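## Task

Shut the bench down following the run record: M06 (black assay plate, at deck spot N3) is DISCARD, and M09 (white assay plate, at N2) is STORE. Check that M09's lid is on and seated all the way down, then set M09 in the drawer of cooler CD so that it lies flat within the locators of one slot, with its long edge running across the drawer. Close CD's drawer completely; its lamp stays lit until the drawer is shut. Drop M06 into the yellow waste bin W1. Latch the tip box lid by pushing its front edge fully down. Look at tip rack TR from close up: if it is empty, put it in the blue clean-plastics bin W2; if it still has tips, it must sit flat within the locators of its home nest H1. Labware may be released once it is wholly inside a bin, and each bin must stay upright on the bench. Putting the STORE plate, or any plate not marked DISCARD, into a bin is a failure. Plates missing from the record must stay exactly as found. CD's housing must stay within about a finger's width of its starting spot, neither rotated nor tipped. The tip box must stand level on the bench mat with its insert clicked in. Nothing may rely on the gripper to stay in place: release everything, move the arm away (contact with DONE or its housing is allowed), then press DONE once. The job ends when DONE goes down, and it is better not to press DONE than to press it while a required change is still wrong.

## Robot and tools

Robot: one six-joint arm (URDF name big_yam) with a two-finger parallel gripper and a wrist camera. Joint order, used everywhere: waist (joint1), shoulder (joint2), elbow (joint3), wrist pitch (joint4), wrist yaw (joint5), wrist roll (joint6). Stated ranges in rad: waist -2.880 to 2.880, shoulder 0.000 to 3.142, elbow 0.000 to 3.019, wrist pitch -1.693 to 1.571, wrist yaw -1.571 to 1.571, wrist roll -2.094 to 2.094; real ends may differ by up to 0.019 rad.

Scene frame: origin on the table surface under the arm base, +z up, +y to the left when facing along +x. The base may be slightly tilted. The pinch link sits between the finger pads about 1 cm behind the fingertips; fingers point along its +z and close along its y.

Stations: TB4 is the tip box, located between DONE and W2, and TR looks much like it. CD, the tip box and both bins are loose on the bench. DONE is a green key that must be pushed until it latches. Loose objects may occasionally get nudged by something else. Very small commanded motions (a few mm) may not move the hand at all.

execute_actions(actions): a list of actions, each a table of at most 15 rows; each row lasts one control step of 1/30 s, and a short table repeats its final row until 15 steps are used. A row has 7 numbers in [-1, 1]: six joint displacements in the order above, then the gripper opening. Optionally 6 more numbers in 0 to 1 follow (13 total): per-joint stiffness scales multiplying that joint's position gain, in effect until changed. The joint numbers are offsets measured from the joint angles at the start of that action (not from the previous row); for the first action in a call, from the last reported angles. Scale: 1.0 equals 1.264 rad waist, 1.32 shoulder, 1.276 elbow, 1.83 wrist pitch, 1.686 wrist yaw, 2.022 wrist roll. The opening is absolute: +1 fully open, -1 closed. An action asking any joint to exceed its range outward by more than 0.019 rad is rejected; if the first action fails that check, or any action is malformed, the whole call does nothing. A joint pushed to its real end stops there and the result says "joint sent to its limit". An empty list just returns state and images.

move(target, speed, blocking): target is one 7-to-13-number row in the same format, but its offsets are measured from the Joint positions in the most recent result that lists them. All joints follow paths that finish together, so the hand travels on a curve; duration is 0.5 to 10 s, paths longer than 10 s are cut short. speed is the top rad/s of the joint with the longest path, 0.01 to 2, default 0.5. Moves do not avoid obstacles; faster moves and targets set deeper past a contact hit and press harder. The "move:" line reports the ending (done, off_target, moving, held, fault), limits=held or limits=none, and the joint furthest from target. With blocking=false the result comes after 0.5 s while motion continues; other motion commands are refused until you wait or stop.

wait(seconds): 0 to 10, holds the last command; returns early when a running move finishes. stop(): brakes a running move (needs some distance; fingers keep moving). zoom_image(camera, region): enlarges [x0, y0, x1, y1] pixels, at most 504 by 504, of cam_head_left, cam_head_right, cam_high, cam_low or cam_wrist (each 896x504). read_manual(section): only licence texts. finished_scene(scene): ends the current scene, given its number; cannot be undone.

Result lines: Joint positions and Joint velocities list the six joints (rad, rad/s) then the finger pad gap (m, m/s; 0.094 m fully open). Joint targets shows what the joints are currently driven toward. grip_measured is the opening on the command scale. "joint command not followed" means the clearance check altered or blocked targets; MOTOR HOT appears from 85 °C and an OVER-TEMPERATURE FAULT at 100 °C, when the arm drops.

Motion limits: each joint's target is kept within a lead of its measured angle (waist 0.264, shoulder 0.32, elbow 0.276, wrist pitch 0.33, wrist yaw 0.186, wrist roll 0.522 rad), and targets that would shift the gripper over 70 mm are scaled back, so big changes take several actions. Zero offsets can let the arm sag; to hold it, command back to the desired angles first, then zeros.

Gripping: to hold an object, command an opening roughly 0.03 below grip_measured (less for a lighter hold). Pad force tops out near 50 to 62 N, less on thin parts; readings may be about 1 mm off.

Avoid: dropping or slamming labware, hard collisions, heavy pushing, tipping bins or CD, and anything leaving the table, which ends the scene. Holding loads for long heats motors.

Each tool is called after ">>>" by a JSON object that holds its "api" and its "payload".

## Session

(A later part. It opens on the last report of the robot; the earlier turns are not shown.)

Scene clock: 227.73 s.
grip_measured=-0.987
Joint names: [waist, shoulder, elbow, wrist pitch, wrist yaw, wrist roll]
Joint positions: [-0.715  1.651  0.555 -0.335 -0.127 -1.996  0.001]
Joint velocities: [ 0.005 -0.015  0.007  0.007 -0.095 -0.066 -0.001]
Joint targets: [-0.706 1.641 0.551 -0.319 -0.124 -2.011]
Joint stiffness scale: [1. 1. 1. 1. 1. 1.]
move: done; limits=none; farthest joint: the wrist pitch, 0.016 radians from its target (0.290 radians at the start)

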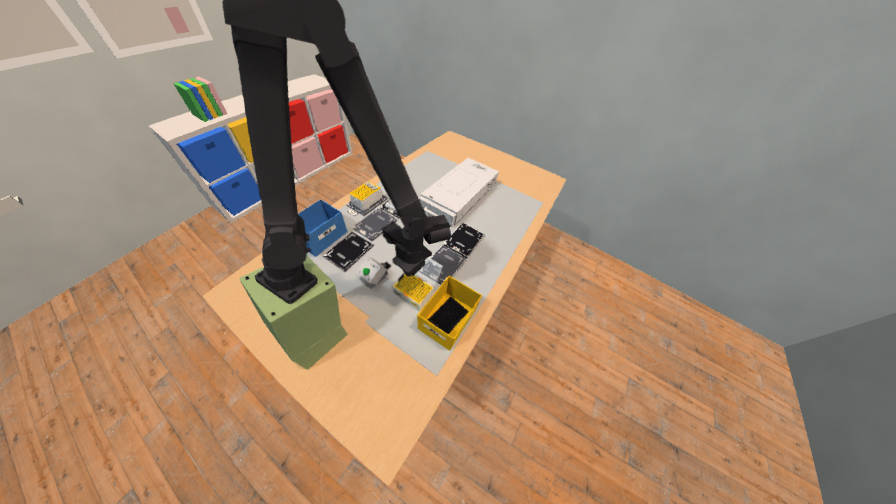

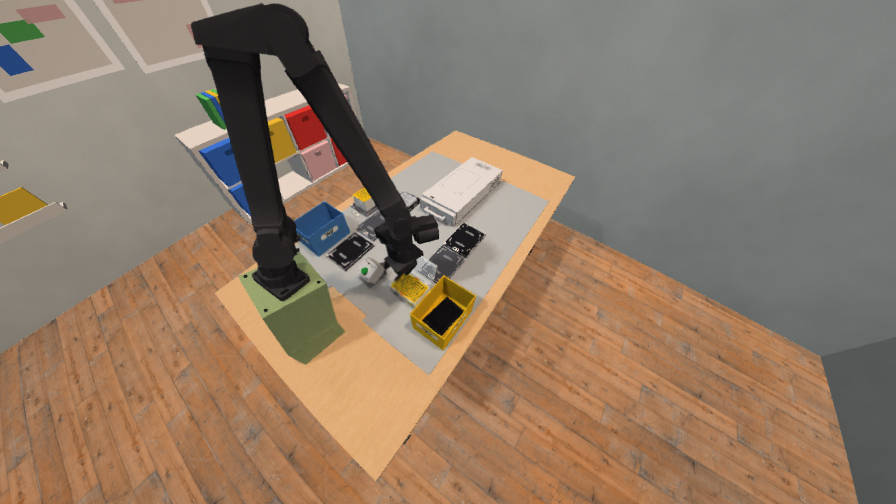

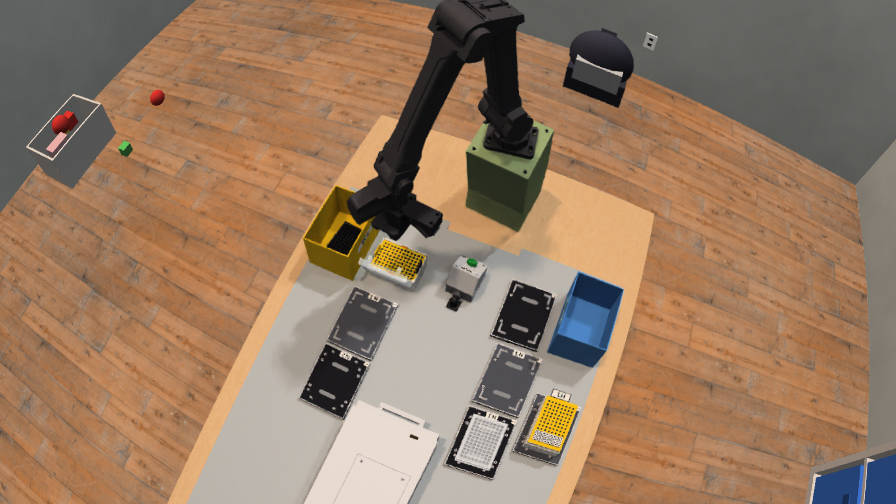

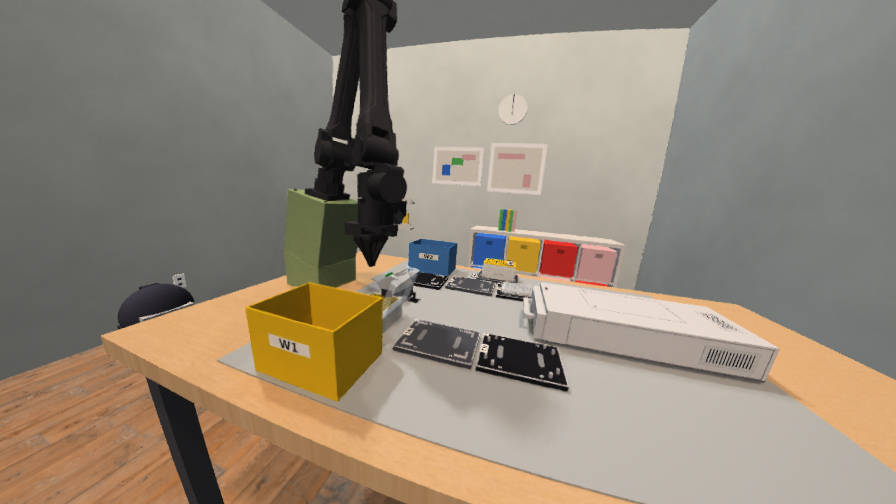

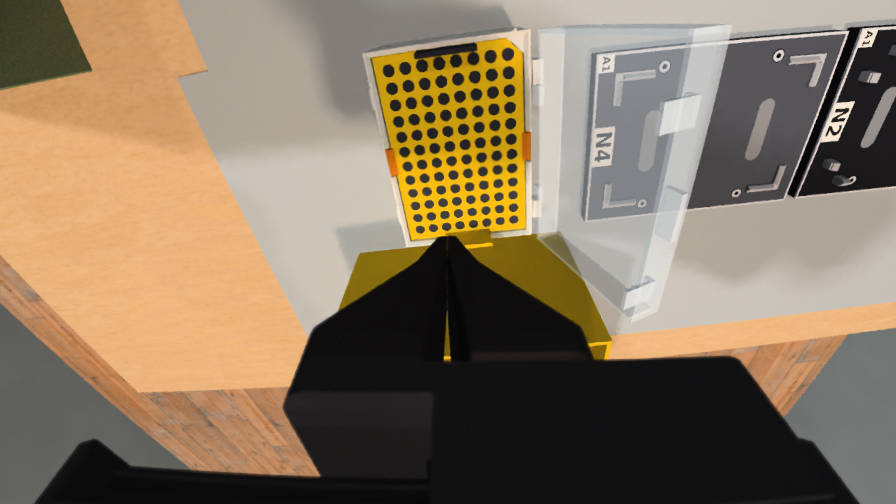

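>>> {"api": "move", "payload": {"target": [0.042,0.25,0.06,0.155,0,0.03,-1], "speed": 0.25}}

>>> {"api": "move", "payload": {"target": [0.005,0.06,0.03,0.03,0,0,-1], "speed": 0.04}}

Scene clock: 235.97 s.
grip_measured=-0.987
Joint names: [waist, shoulder, elbow, wrist pitch, wrist yaw, wrist roll]
Joint positions: [-0.673  1.963  0.624 -0.068 -0.127 -1.95   0.001]
Joint velocities: [-0.015 -0.005 -0.002 -0.012  0.022 -0.037 -0.   ]
Joint targets: [-0.662 1.981 0.632 -0.052 -0.127 -1.935]
Joint stiffness scale: [1. 1. 1. 1. 1. 1.]
move: done; limits=none; farthest joint: the shoulder, 0.018 radians from its target (0.330 radians at the start)

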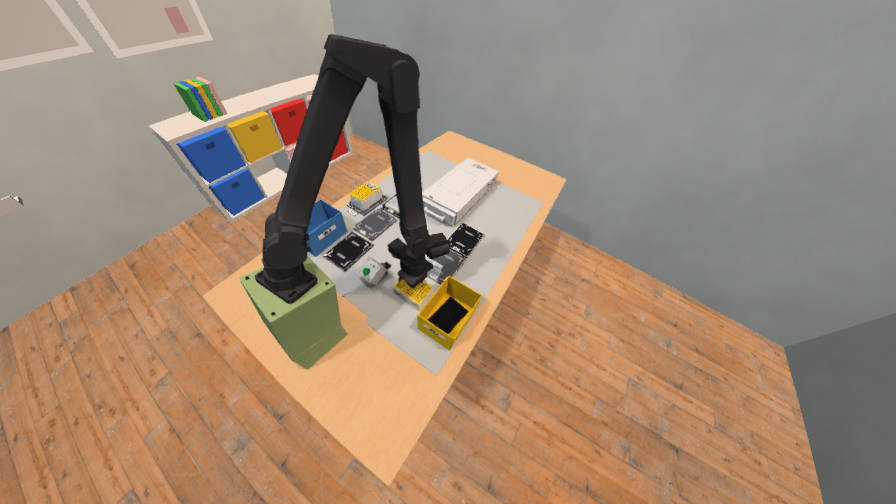

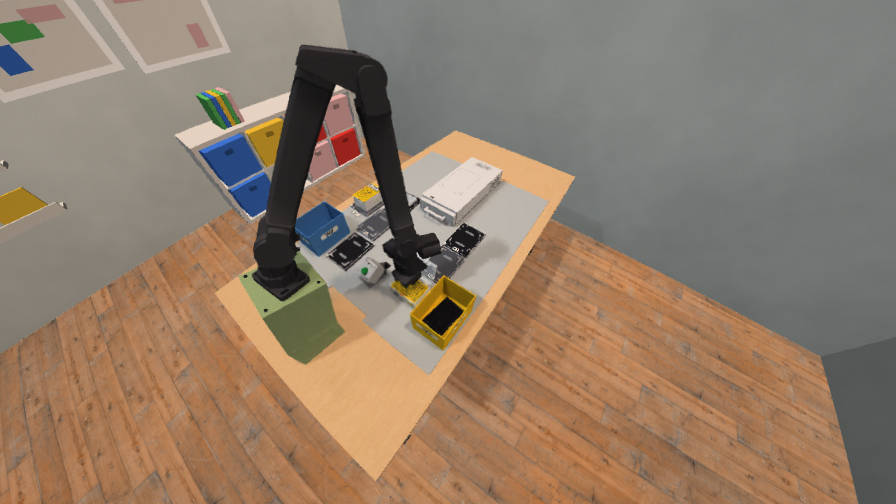

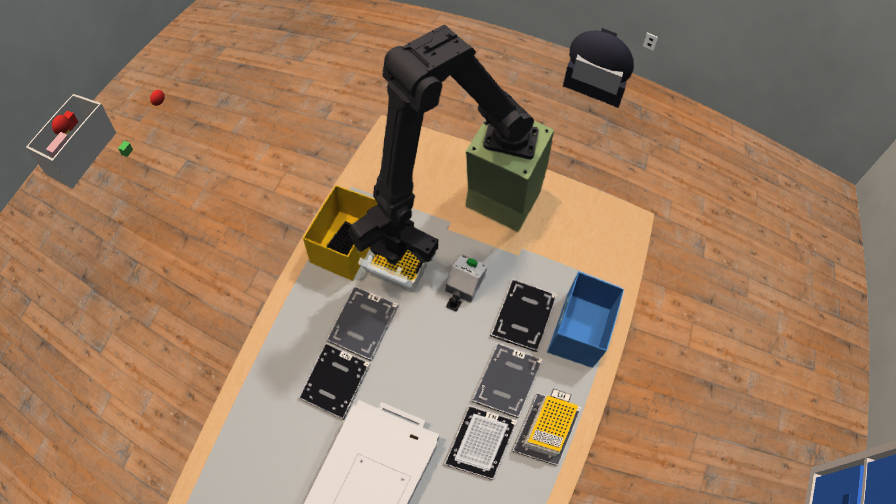

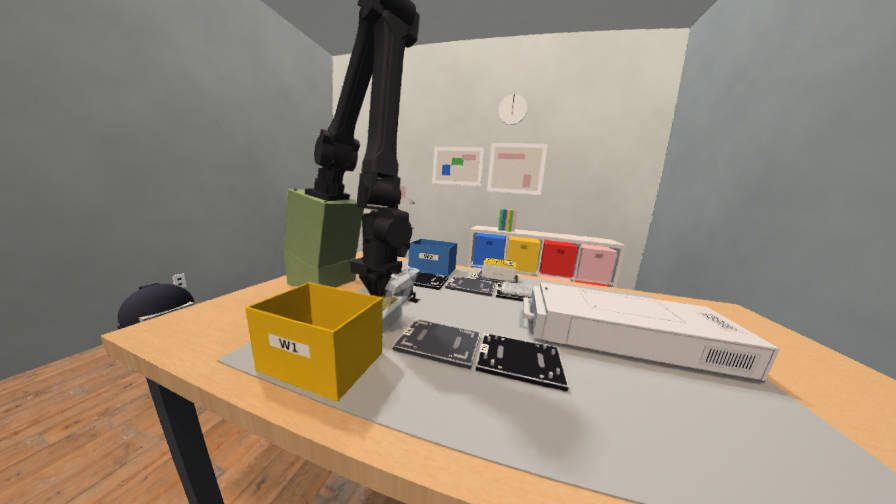

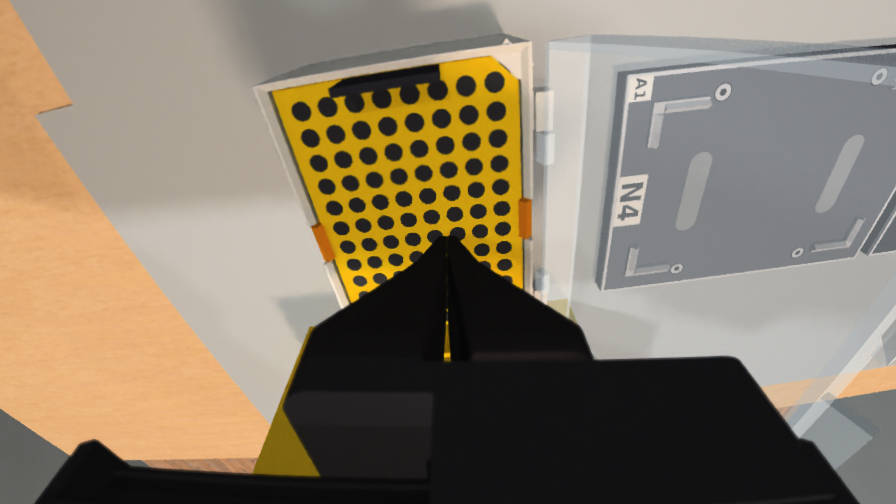

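Scene clock: 238.17 s.
grip_measured=-0.987
Joint names: [waist, shoulder, elbow, wrist pitch, wrist yaw, wrist roll]
Joint positions: [-0.673  2.004  0.648 -0.039 -0.127 -1.95   0.001]
Joint velocities: [-0.015 -0.015  0.002  0.002  0.081  0.037 -0.001]
Joint targets: [-0.667 2.042 0.662 -0.013 -0.127 -1.950]
Joint stiffness scale: [1. 1. 1. 1. 1. 1.]
move: off_target; limits=none; farthest joint: the shoulder, 0.038 radians from its target (0.079 radians at the start)

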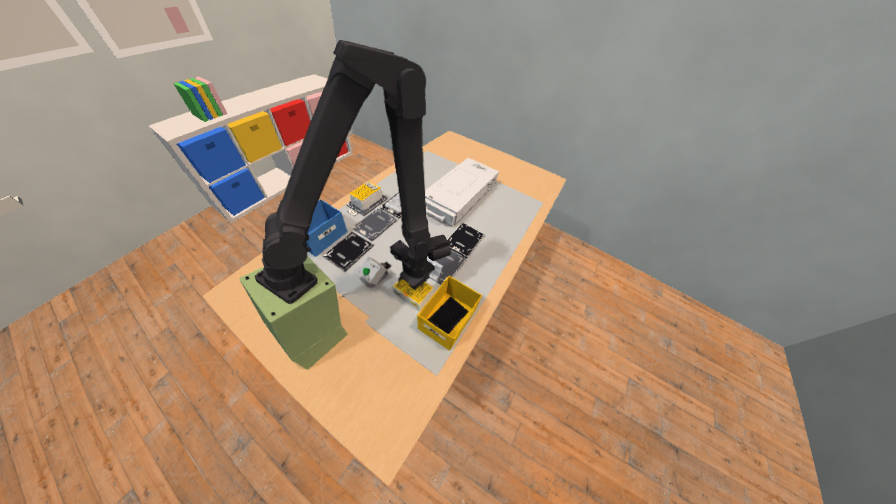

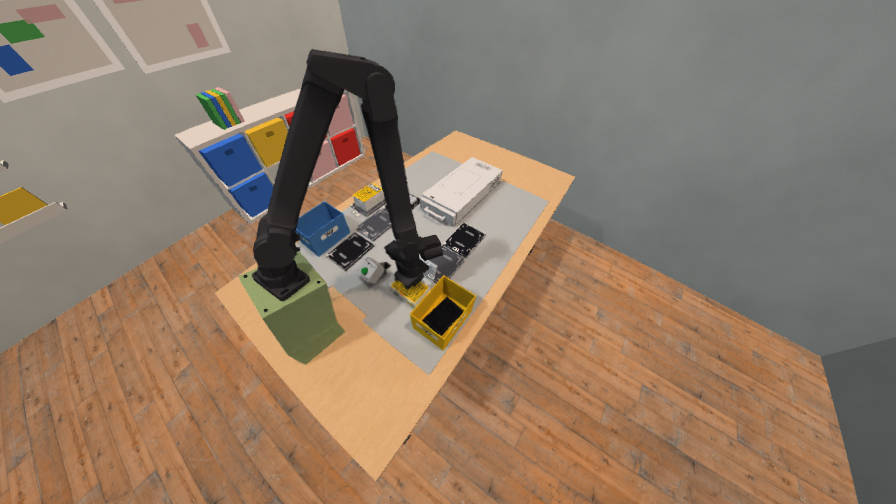

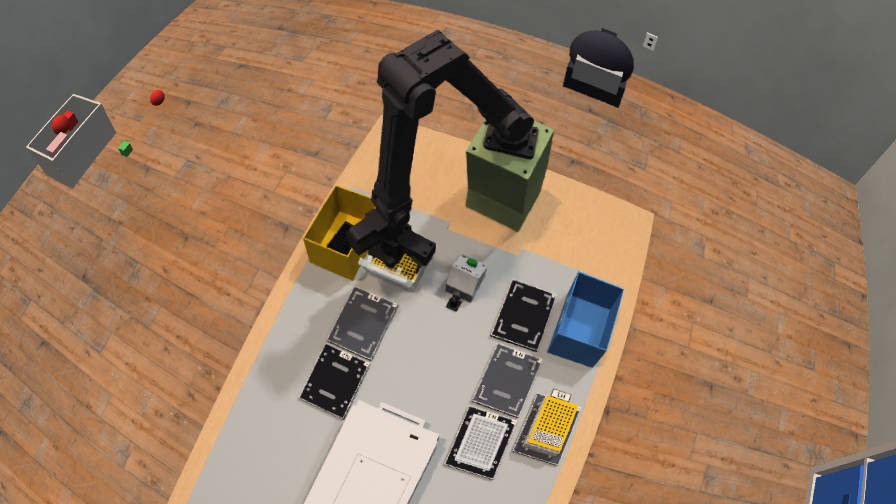

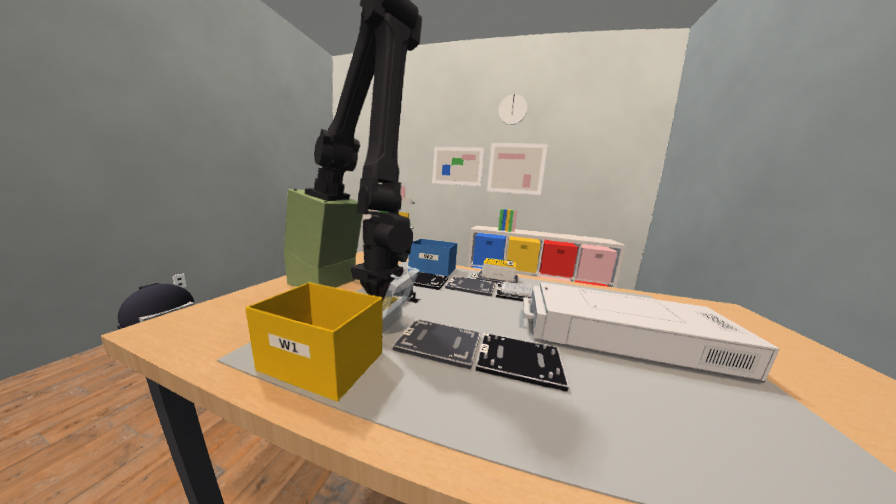

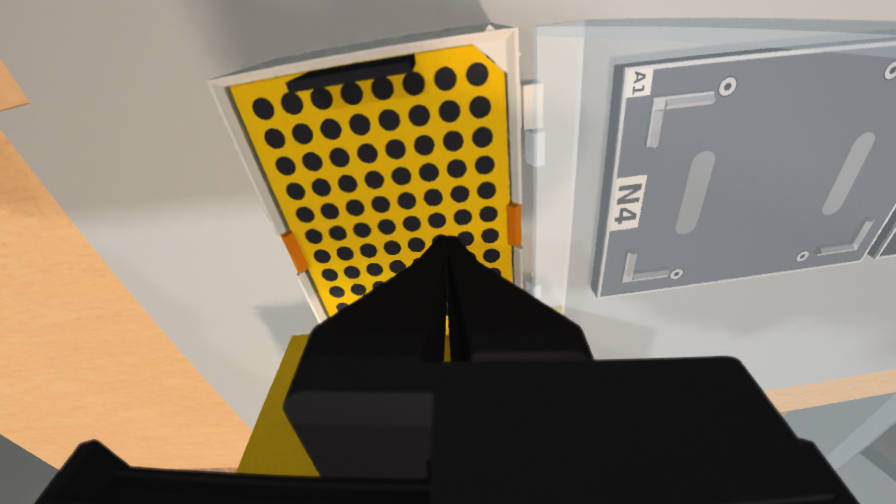

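>>> {"api": "move", "payload": {"target": [0,0.06,0,0,0,0,-1], "speed": 0.05}}

>>> {"api": "move", "payload": {"target": [0,-0.3,-0.03,-0.2,0,0,-1], "speed": 0.3}}

Scene clock: 242.73 s.
grip_measured=-0.987
Joint names: [waist, shoulder, elbow, wrist pitch, wrist yaw, wrist roll]
Joint positions: [-0.673  2.006  0.648 -0.039 -0.127 -1.95   0.001]
Joint velocities: [ 0.024 -0.005 -0.007  0.032 -0.037  0.022 -0.001]
Joint targets: [-0.673 2.083 0.648 -0.039 -0.127 -1.950]
Joint stiffness scale: [1. 1. 1. 1. 1. 1.]
move: off_target; limits=none; farthest joint: the shoulder, 0.077 radians from its target (0.079 radians at the start)

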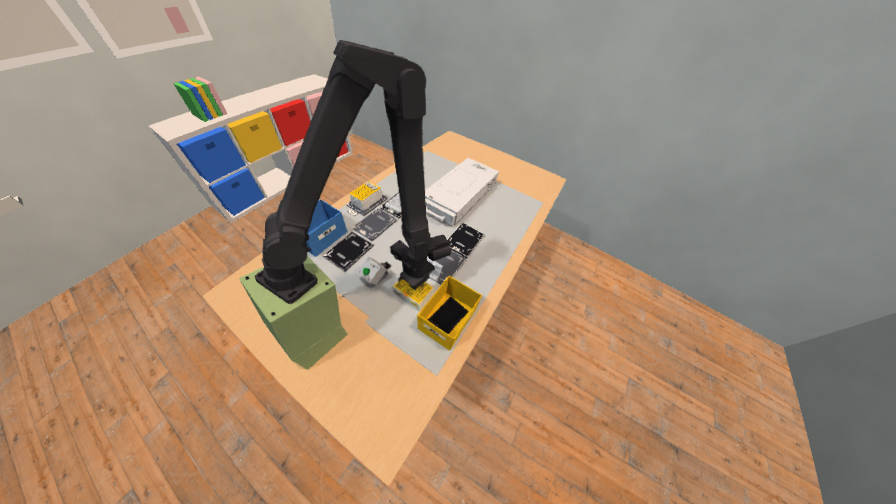

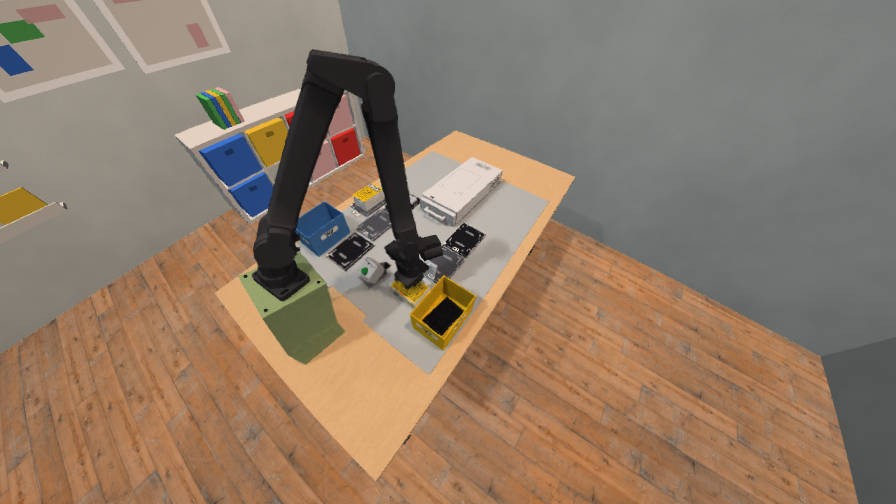

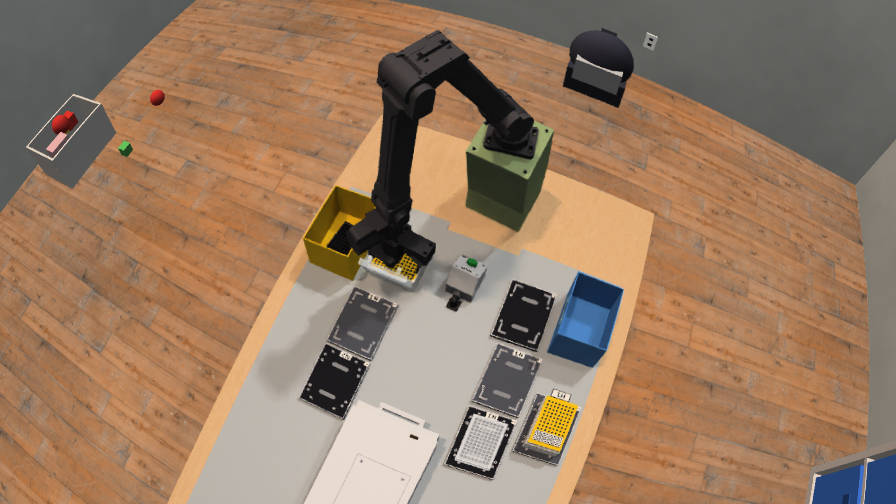

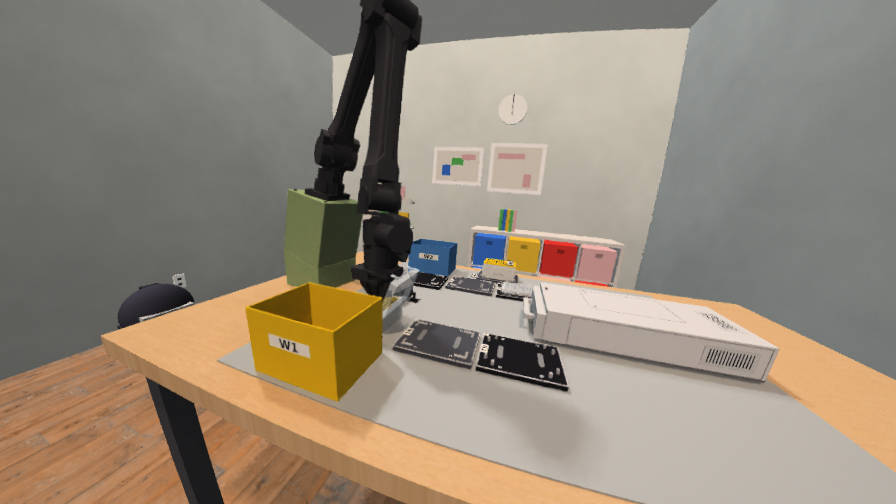

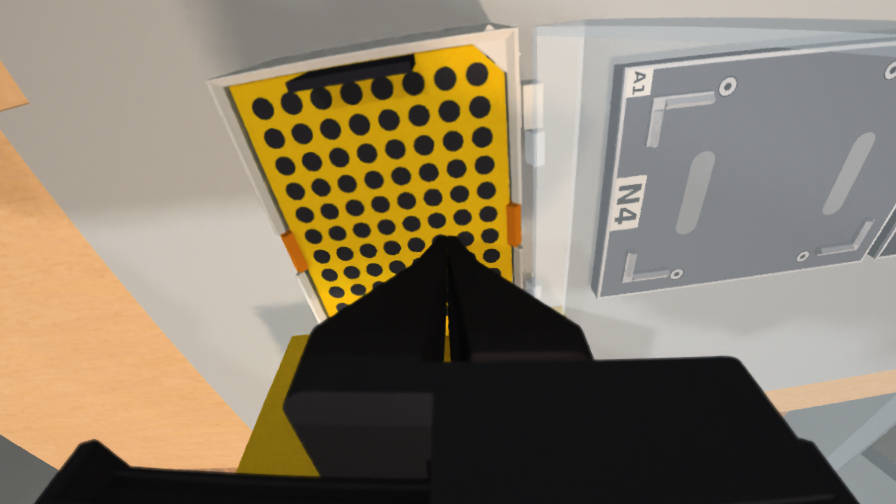

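Scene clock: 244.50 s.
grip_measured=-0.987
Joint names: [waist, shoulder, elbow, wrist pitch, wrist yaw, wrist roll]
Joint positions: [-0.673  1.611  0.616 -0.389 -0.127 -1.95   0.001]
Joint velocities: [ 0.005 -0.005 -0.007  0.002 -0.066  0.022 -0.001]
Joint targets: [-0.673 1.611 0.609 -0.405 -0.127 -1.950]
Joint stiffness scale: [1. 1. 1. 1. 1. 1.]
move: done; limits=none; farthest joint: the wrist pitch, 0.016 radians from its target (0.366 radians at the start)

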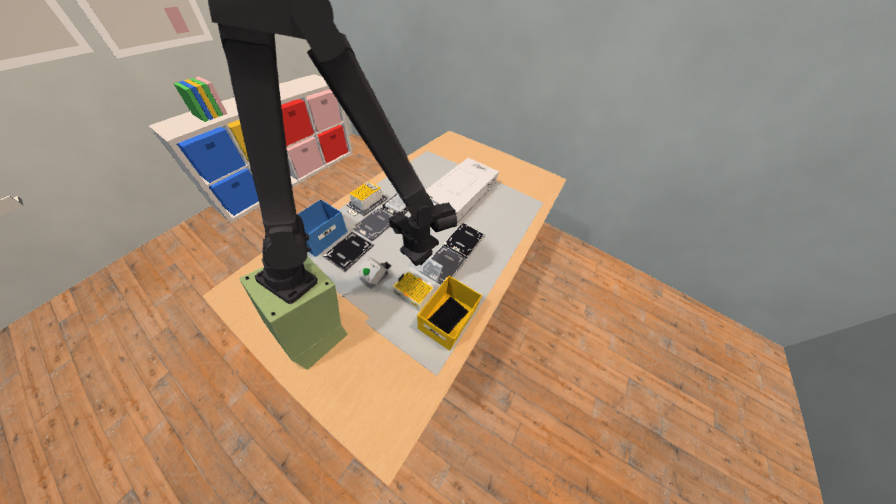

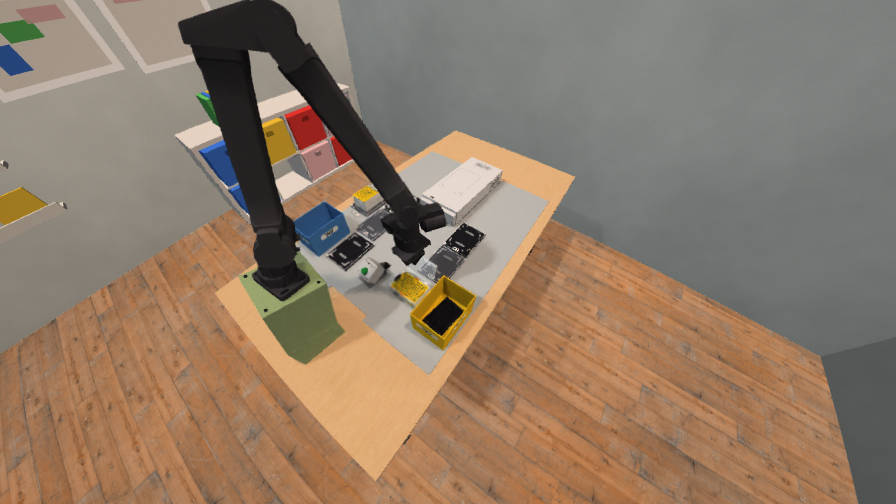

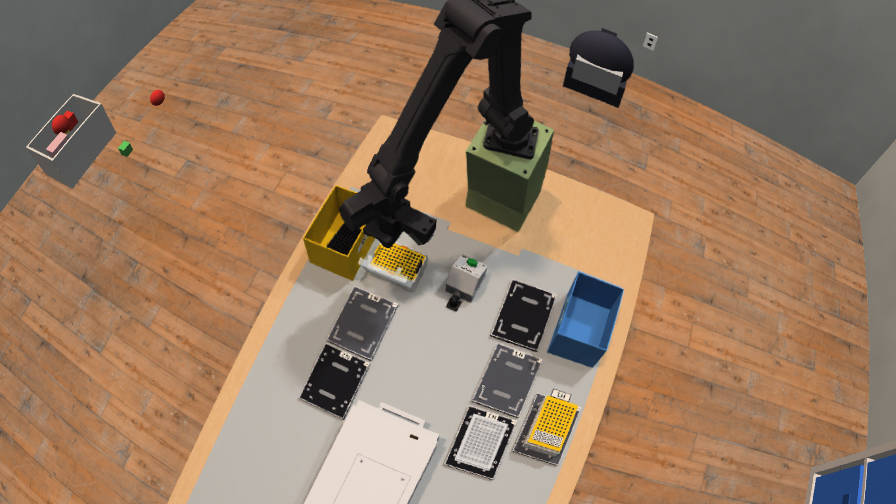

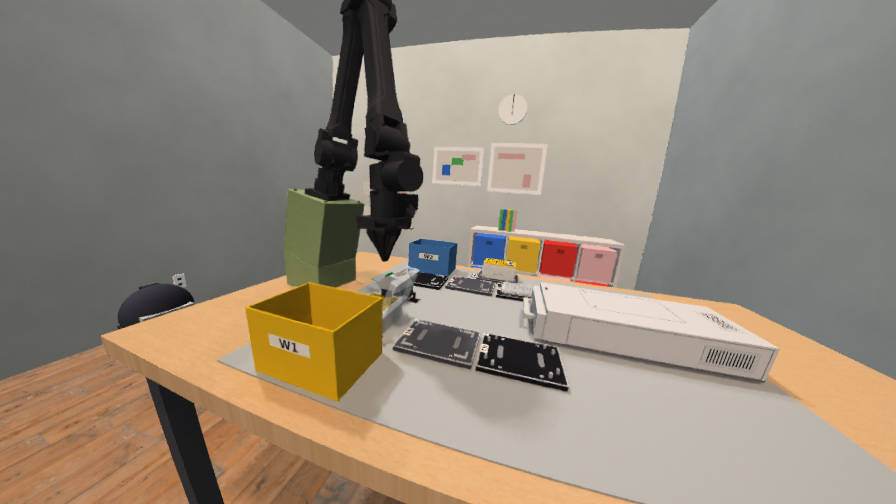

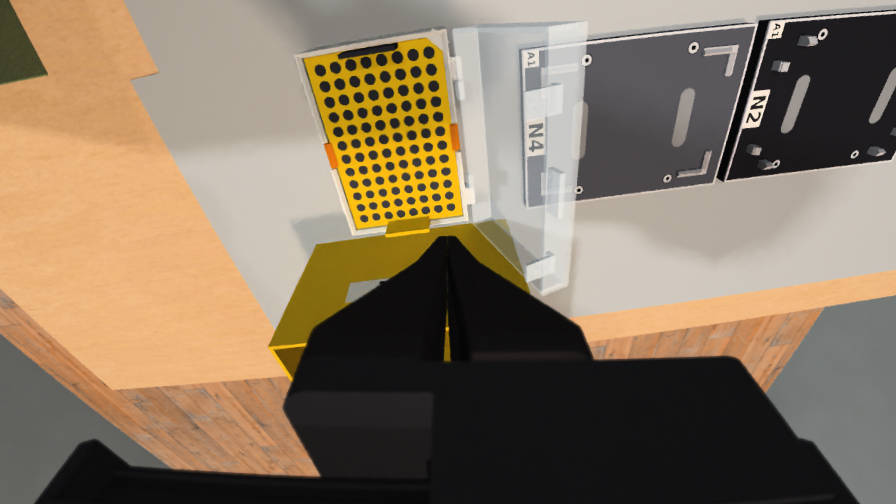

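>>> {"api": "move", "payload": {"target": [0.127,0.1,0.245,-0.11,0.019,0.07,-1], "speed": 0.4}}

Scene clock: 252.23 s.
grip_measured=-0.987
Joint names: [waist, shoulder, elbow, wrist pitch, wrist yaw, wrist roll]
Joint positions: [-0.518  1.718  0.91  -0.575 -0.098 -1.824  0.001]
Joint velocities: [ 0.005  0.005  0.007  0.012  0.037 -0.007  0.001]
Joint targets: [-0.513 1.743 0.929 -0.590 -0.095 -1.809]
Joint stiffness scale: [1. 1. 1. 1. 1. 1.]
move: off_target; limits=none; farthest joint: the shoulder, 0.025 radians from its target (0.132 radians at the start)

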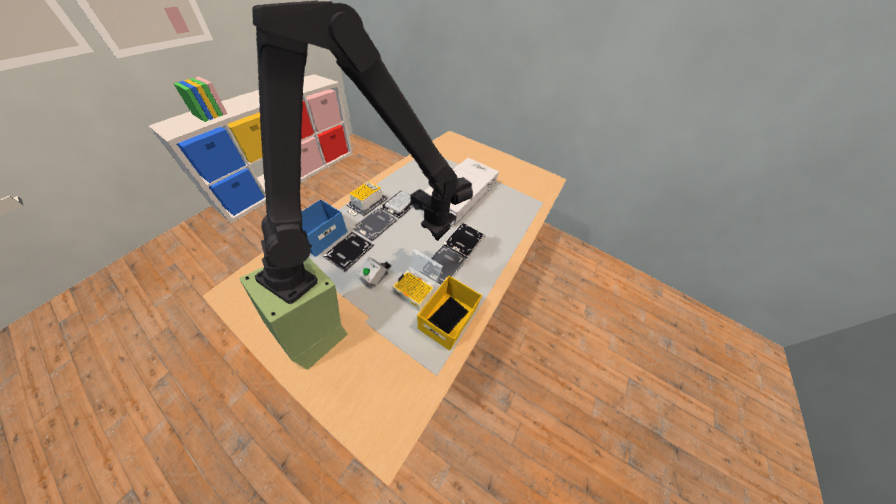

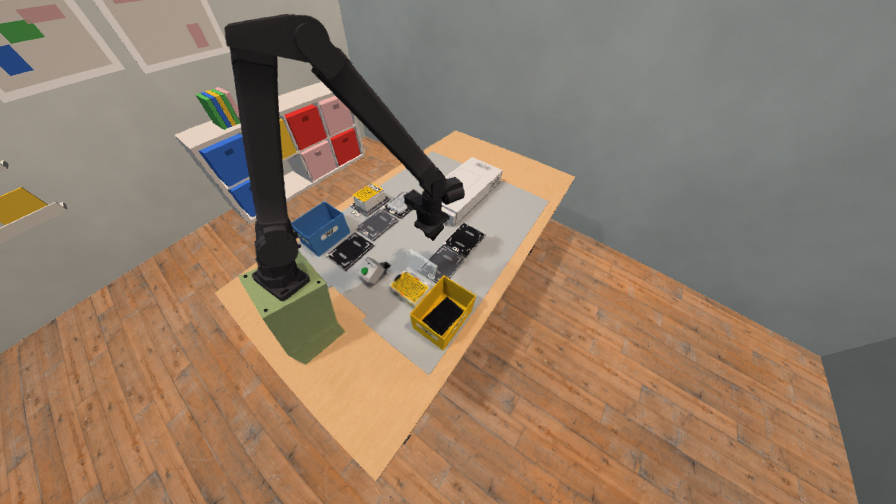

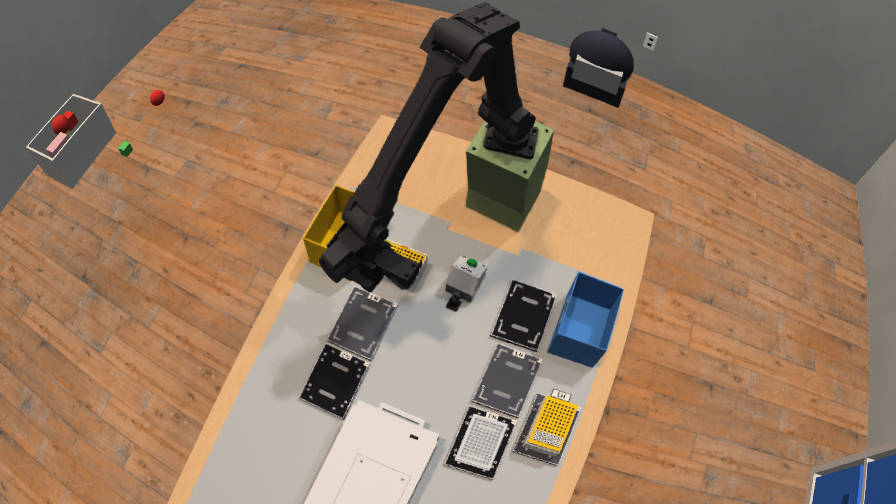

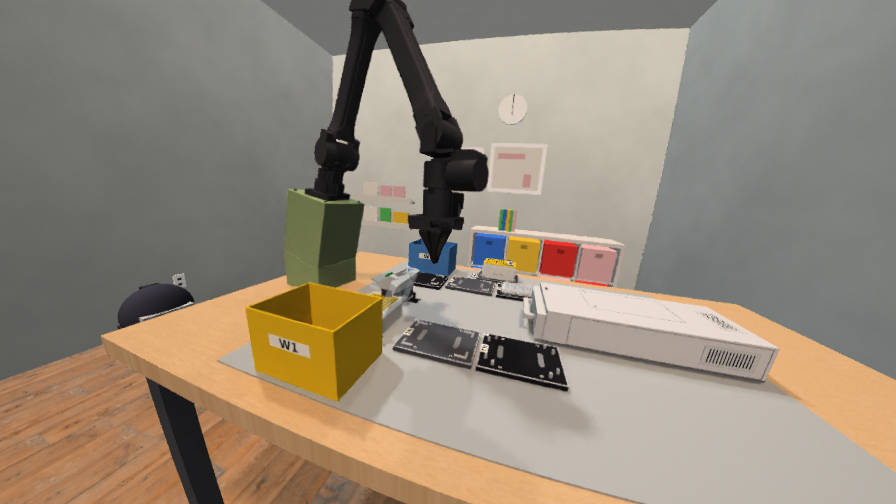

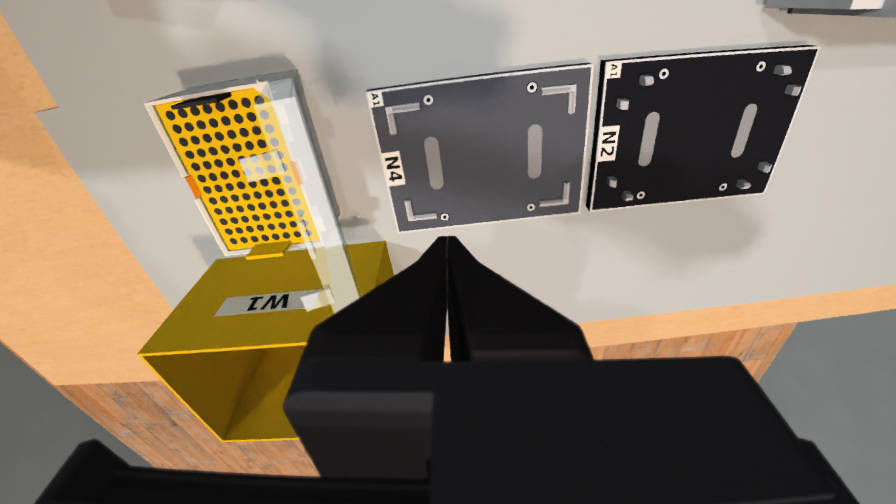

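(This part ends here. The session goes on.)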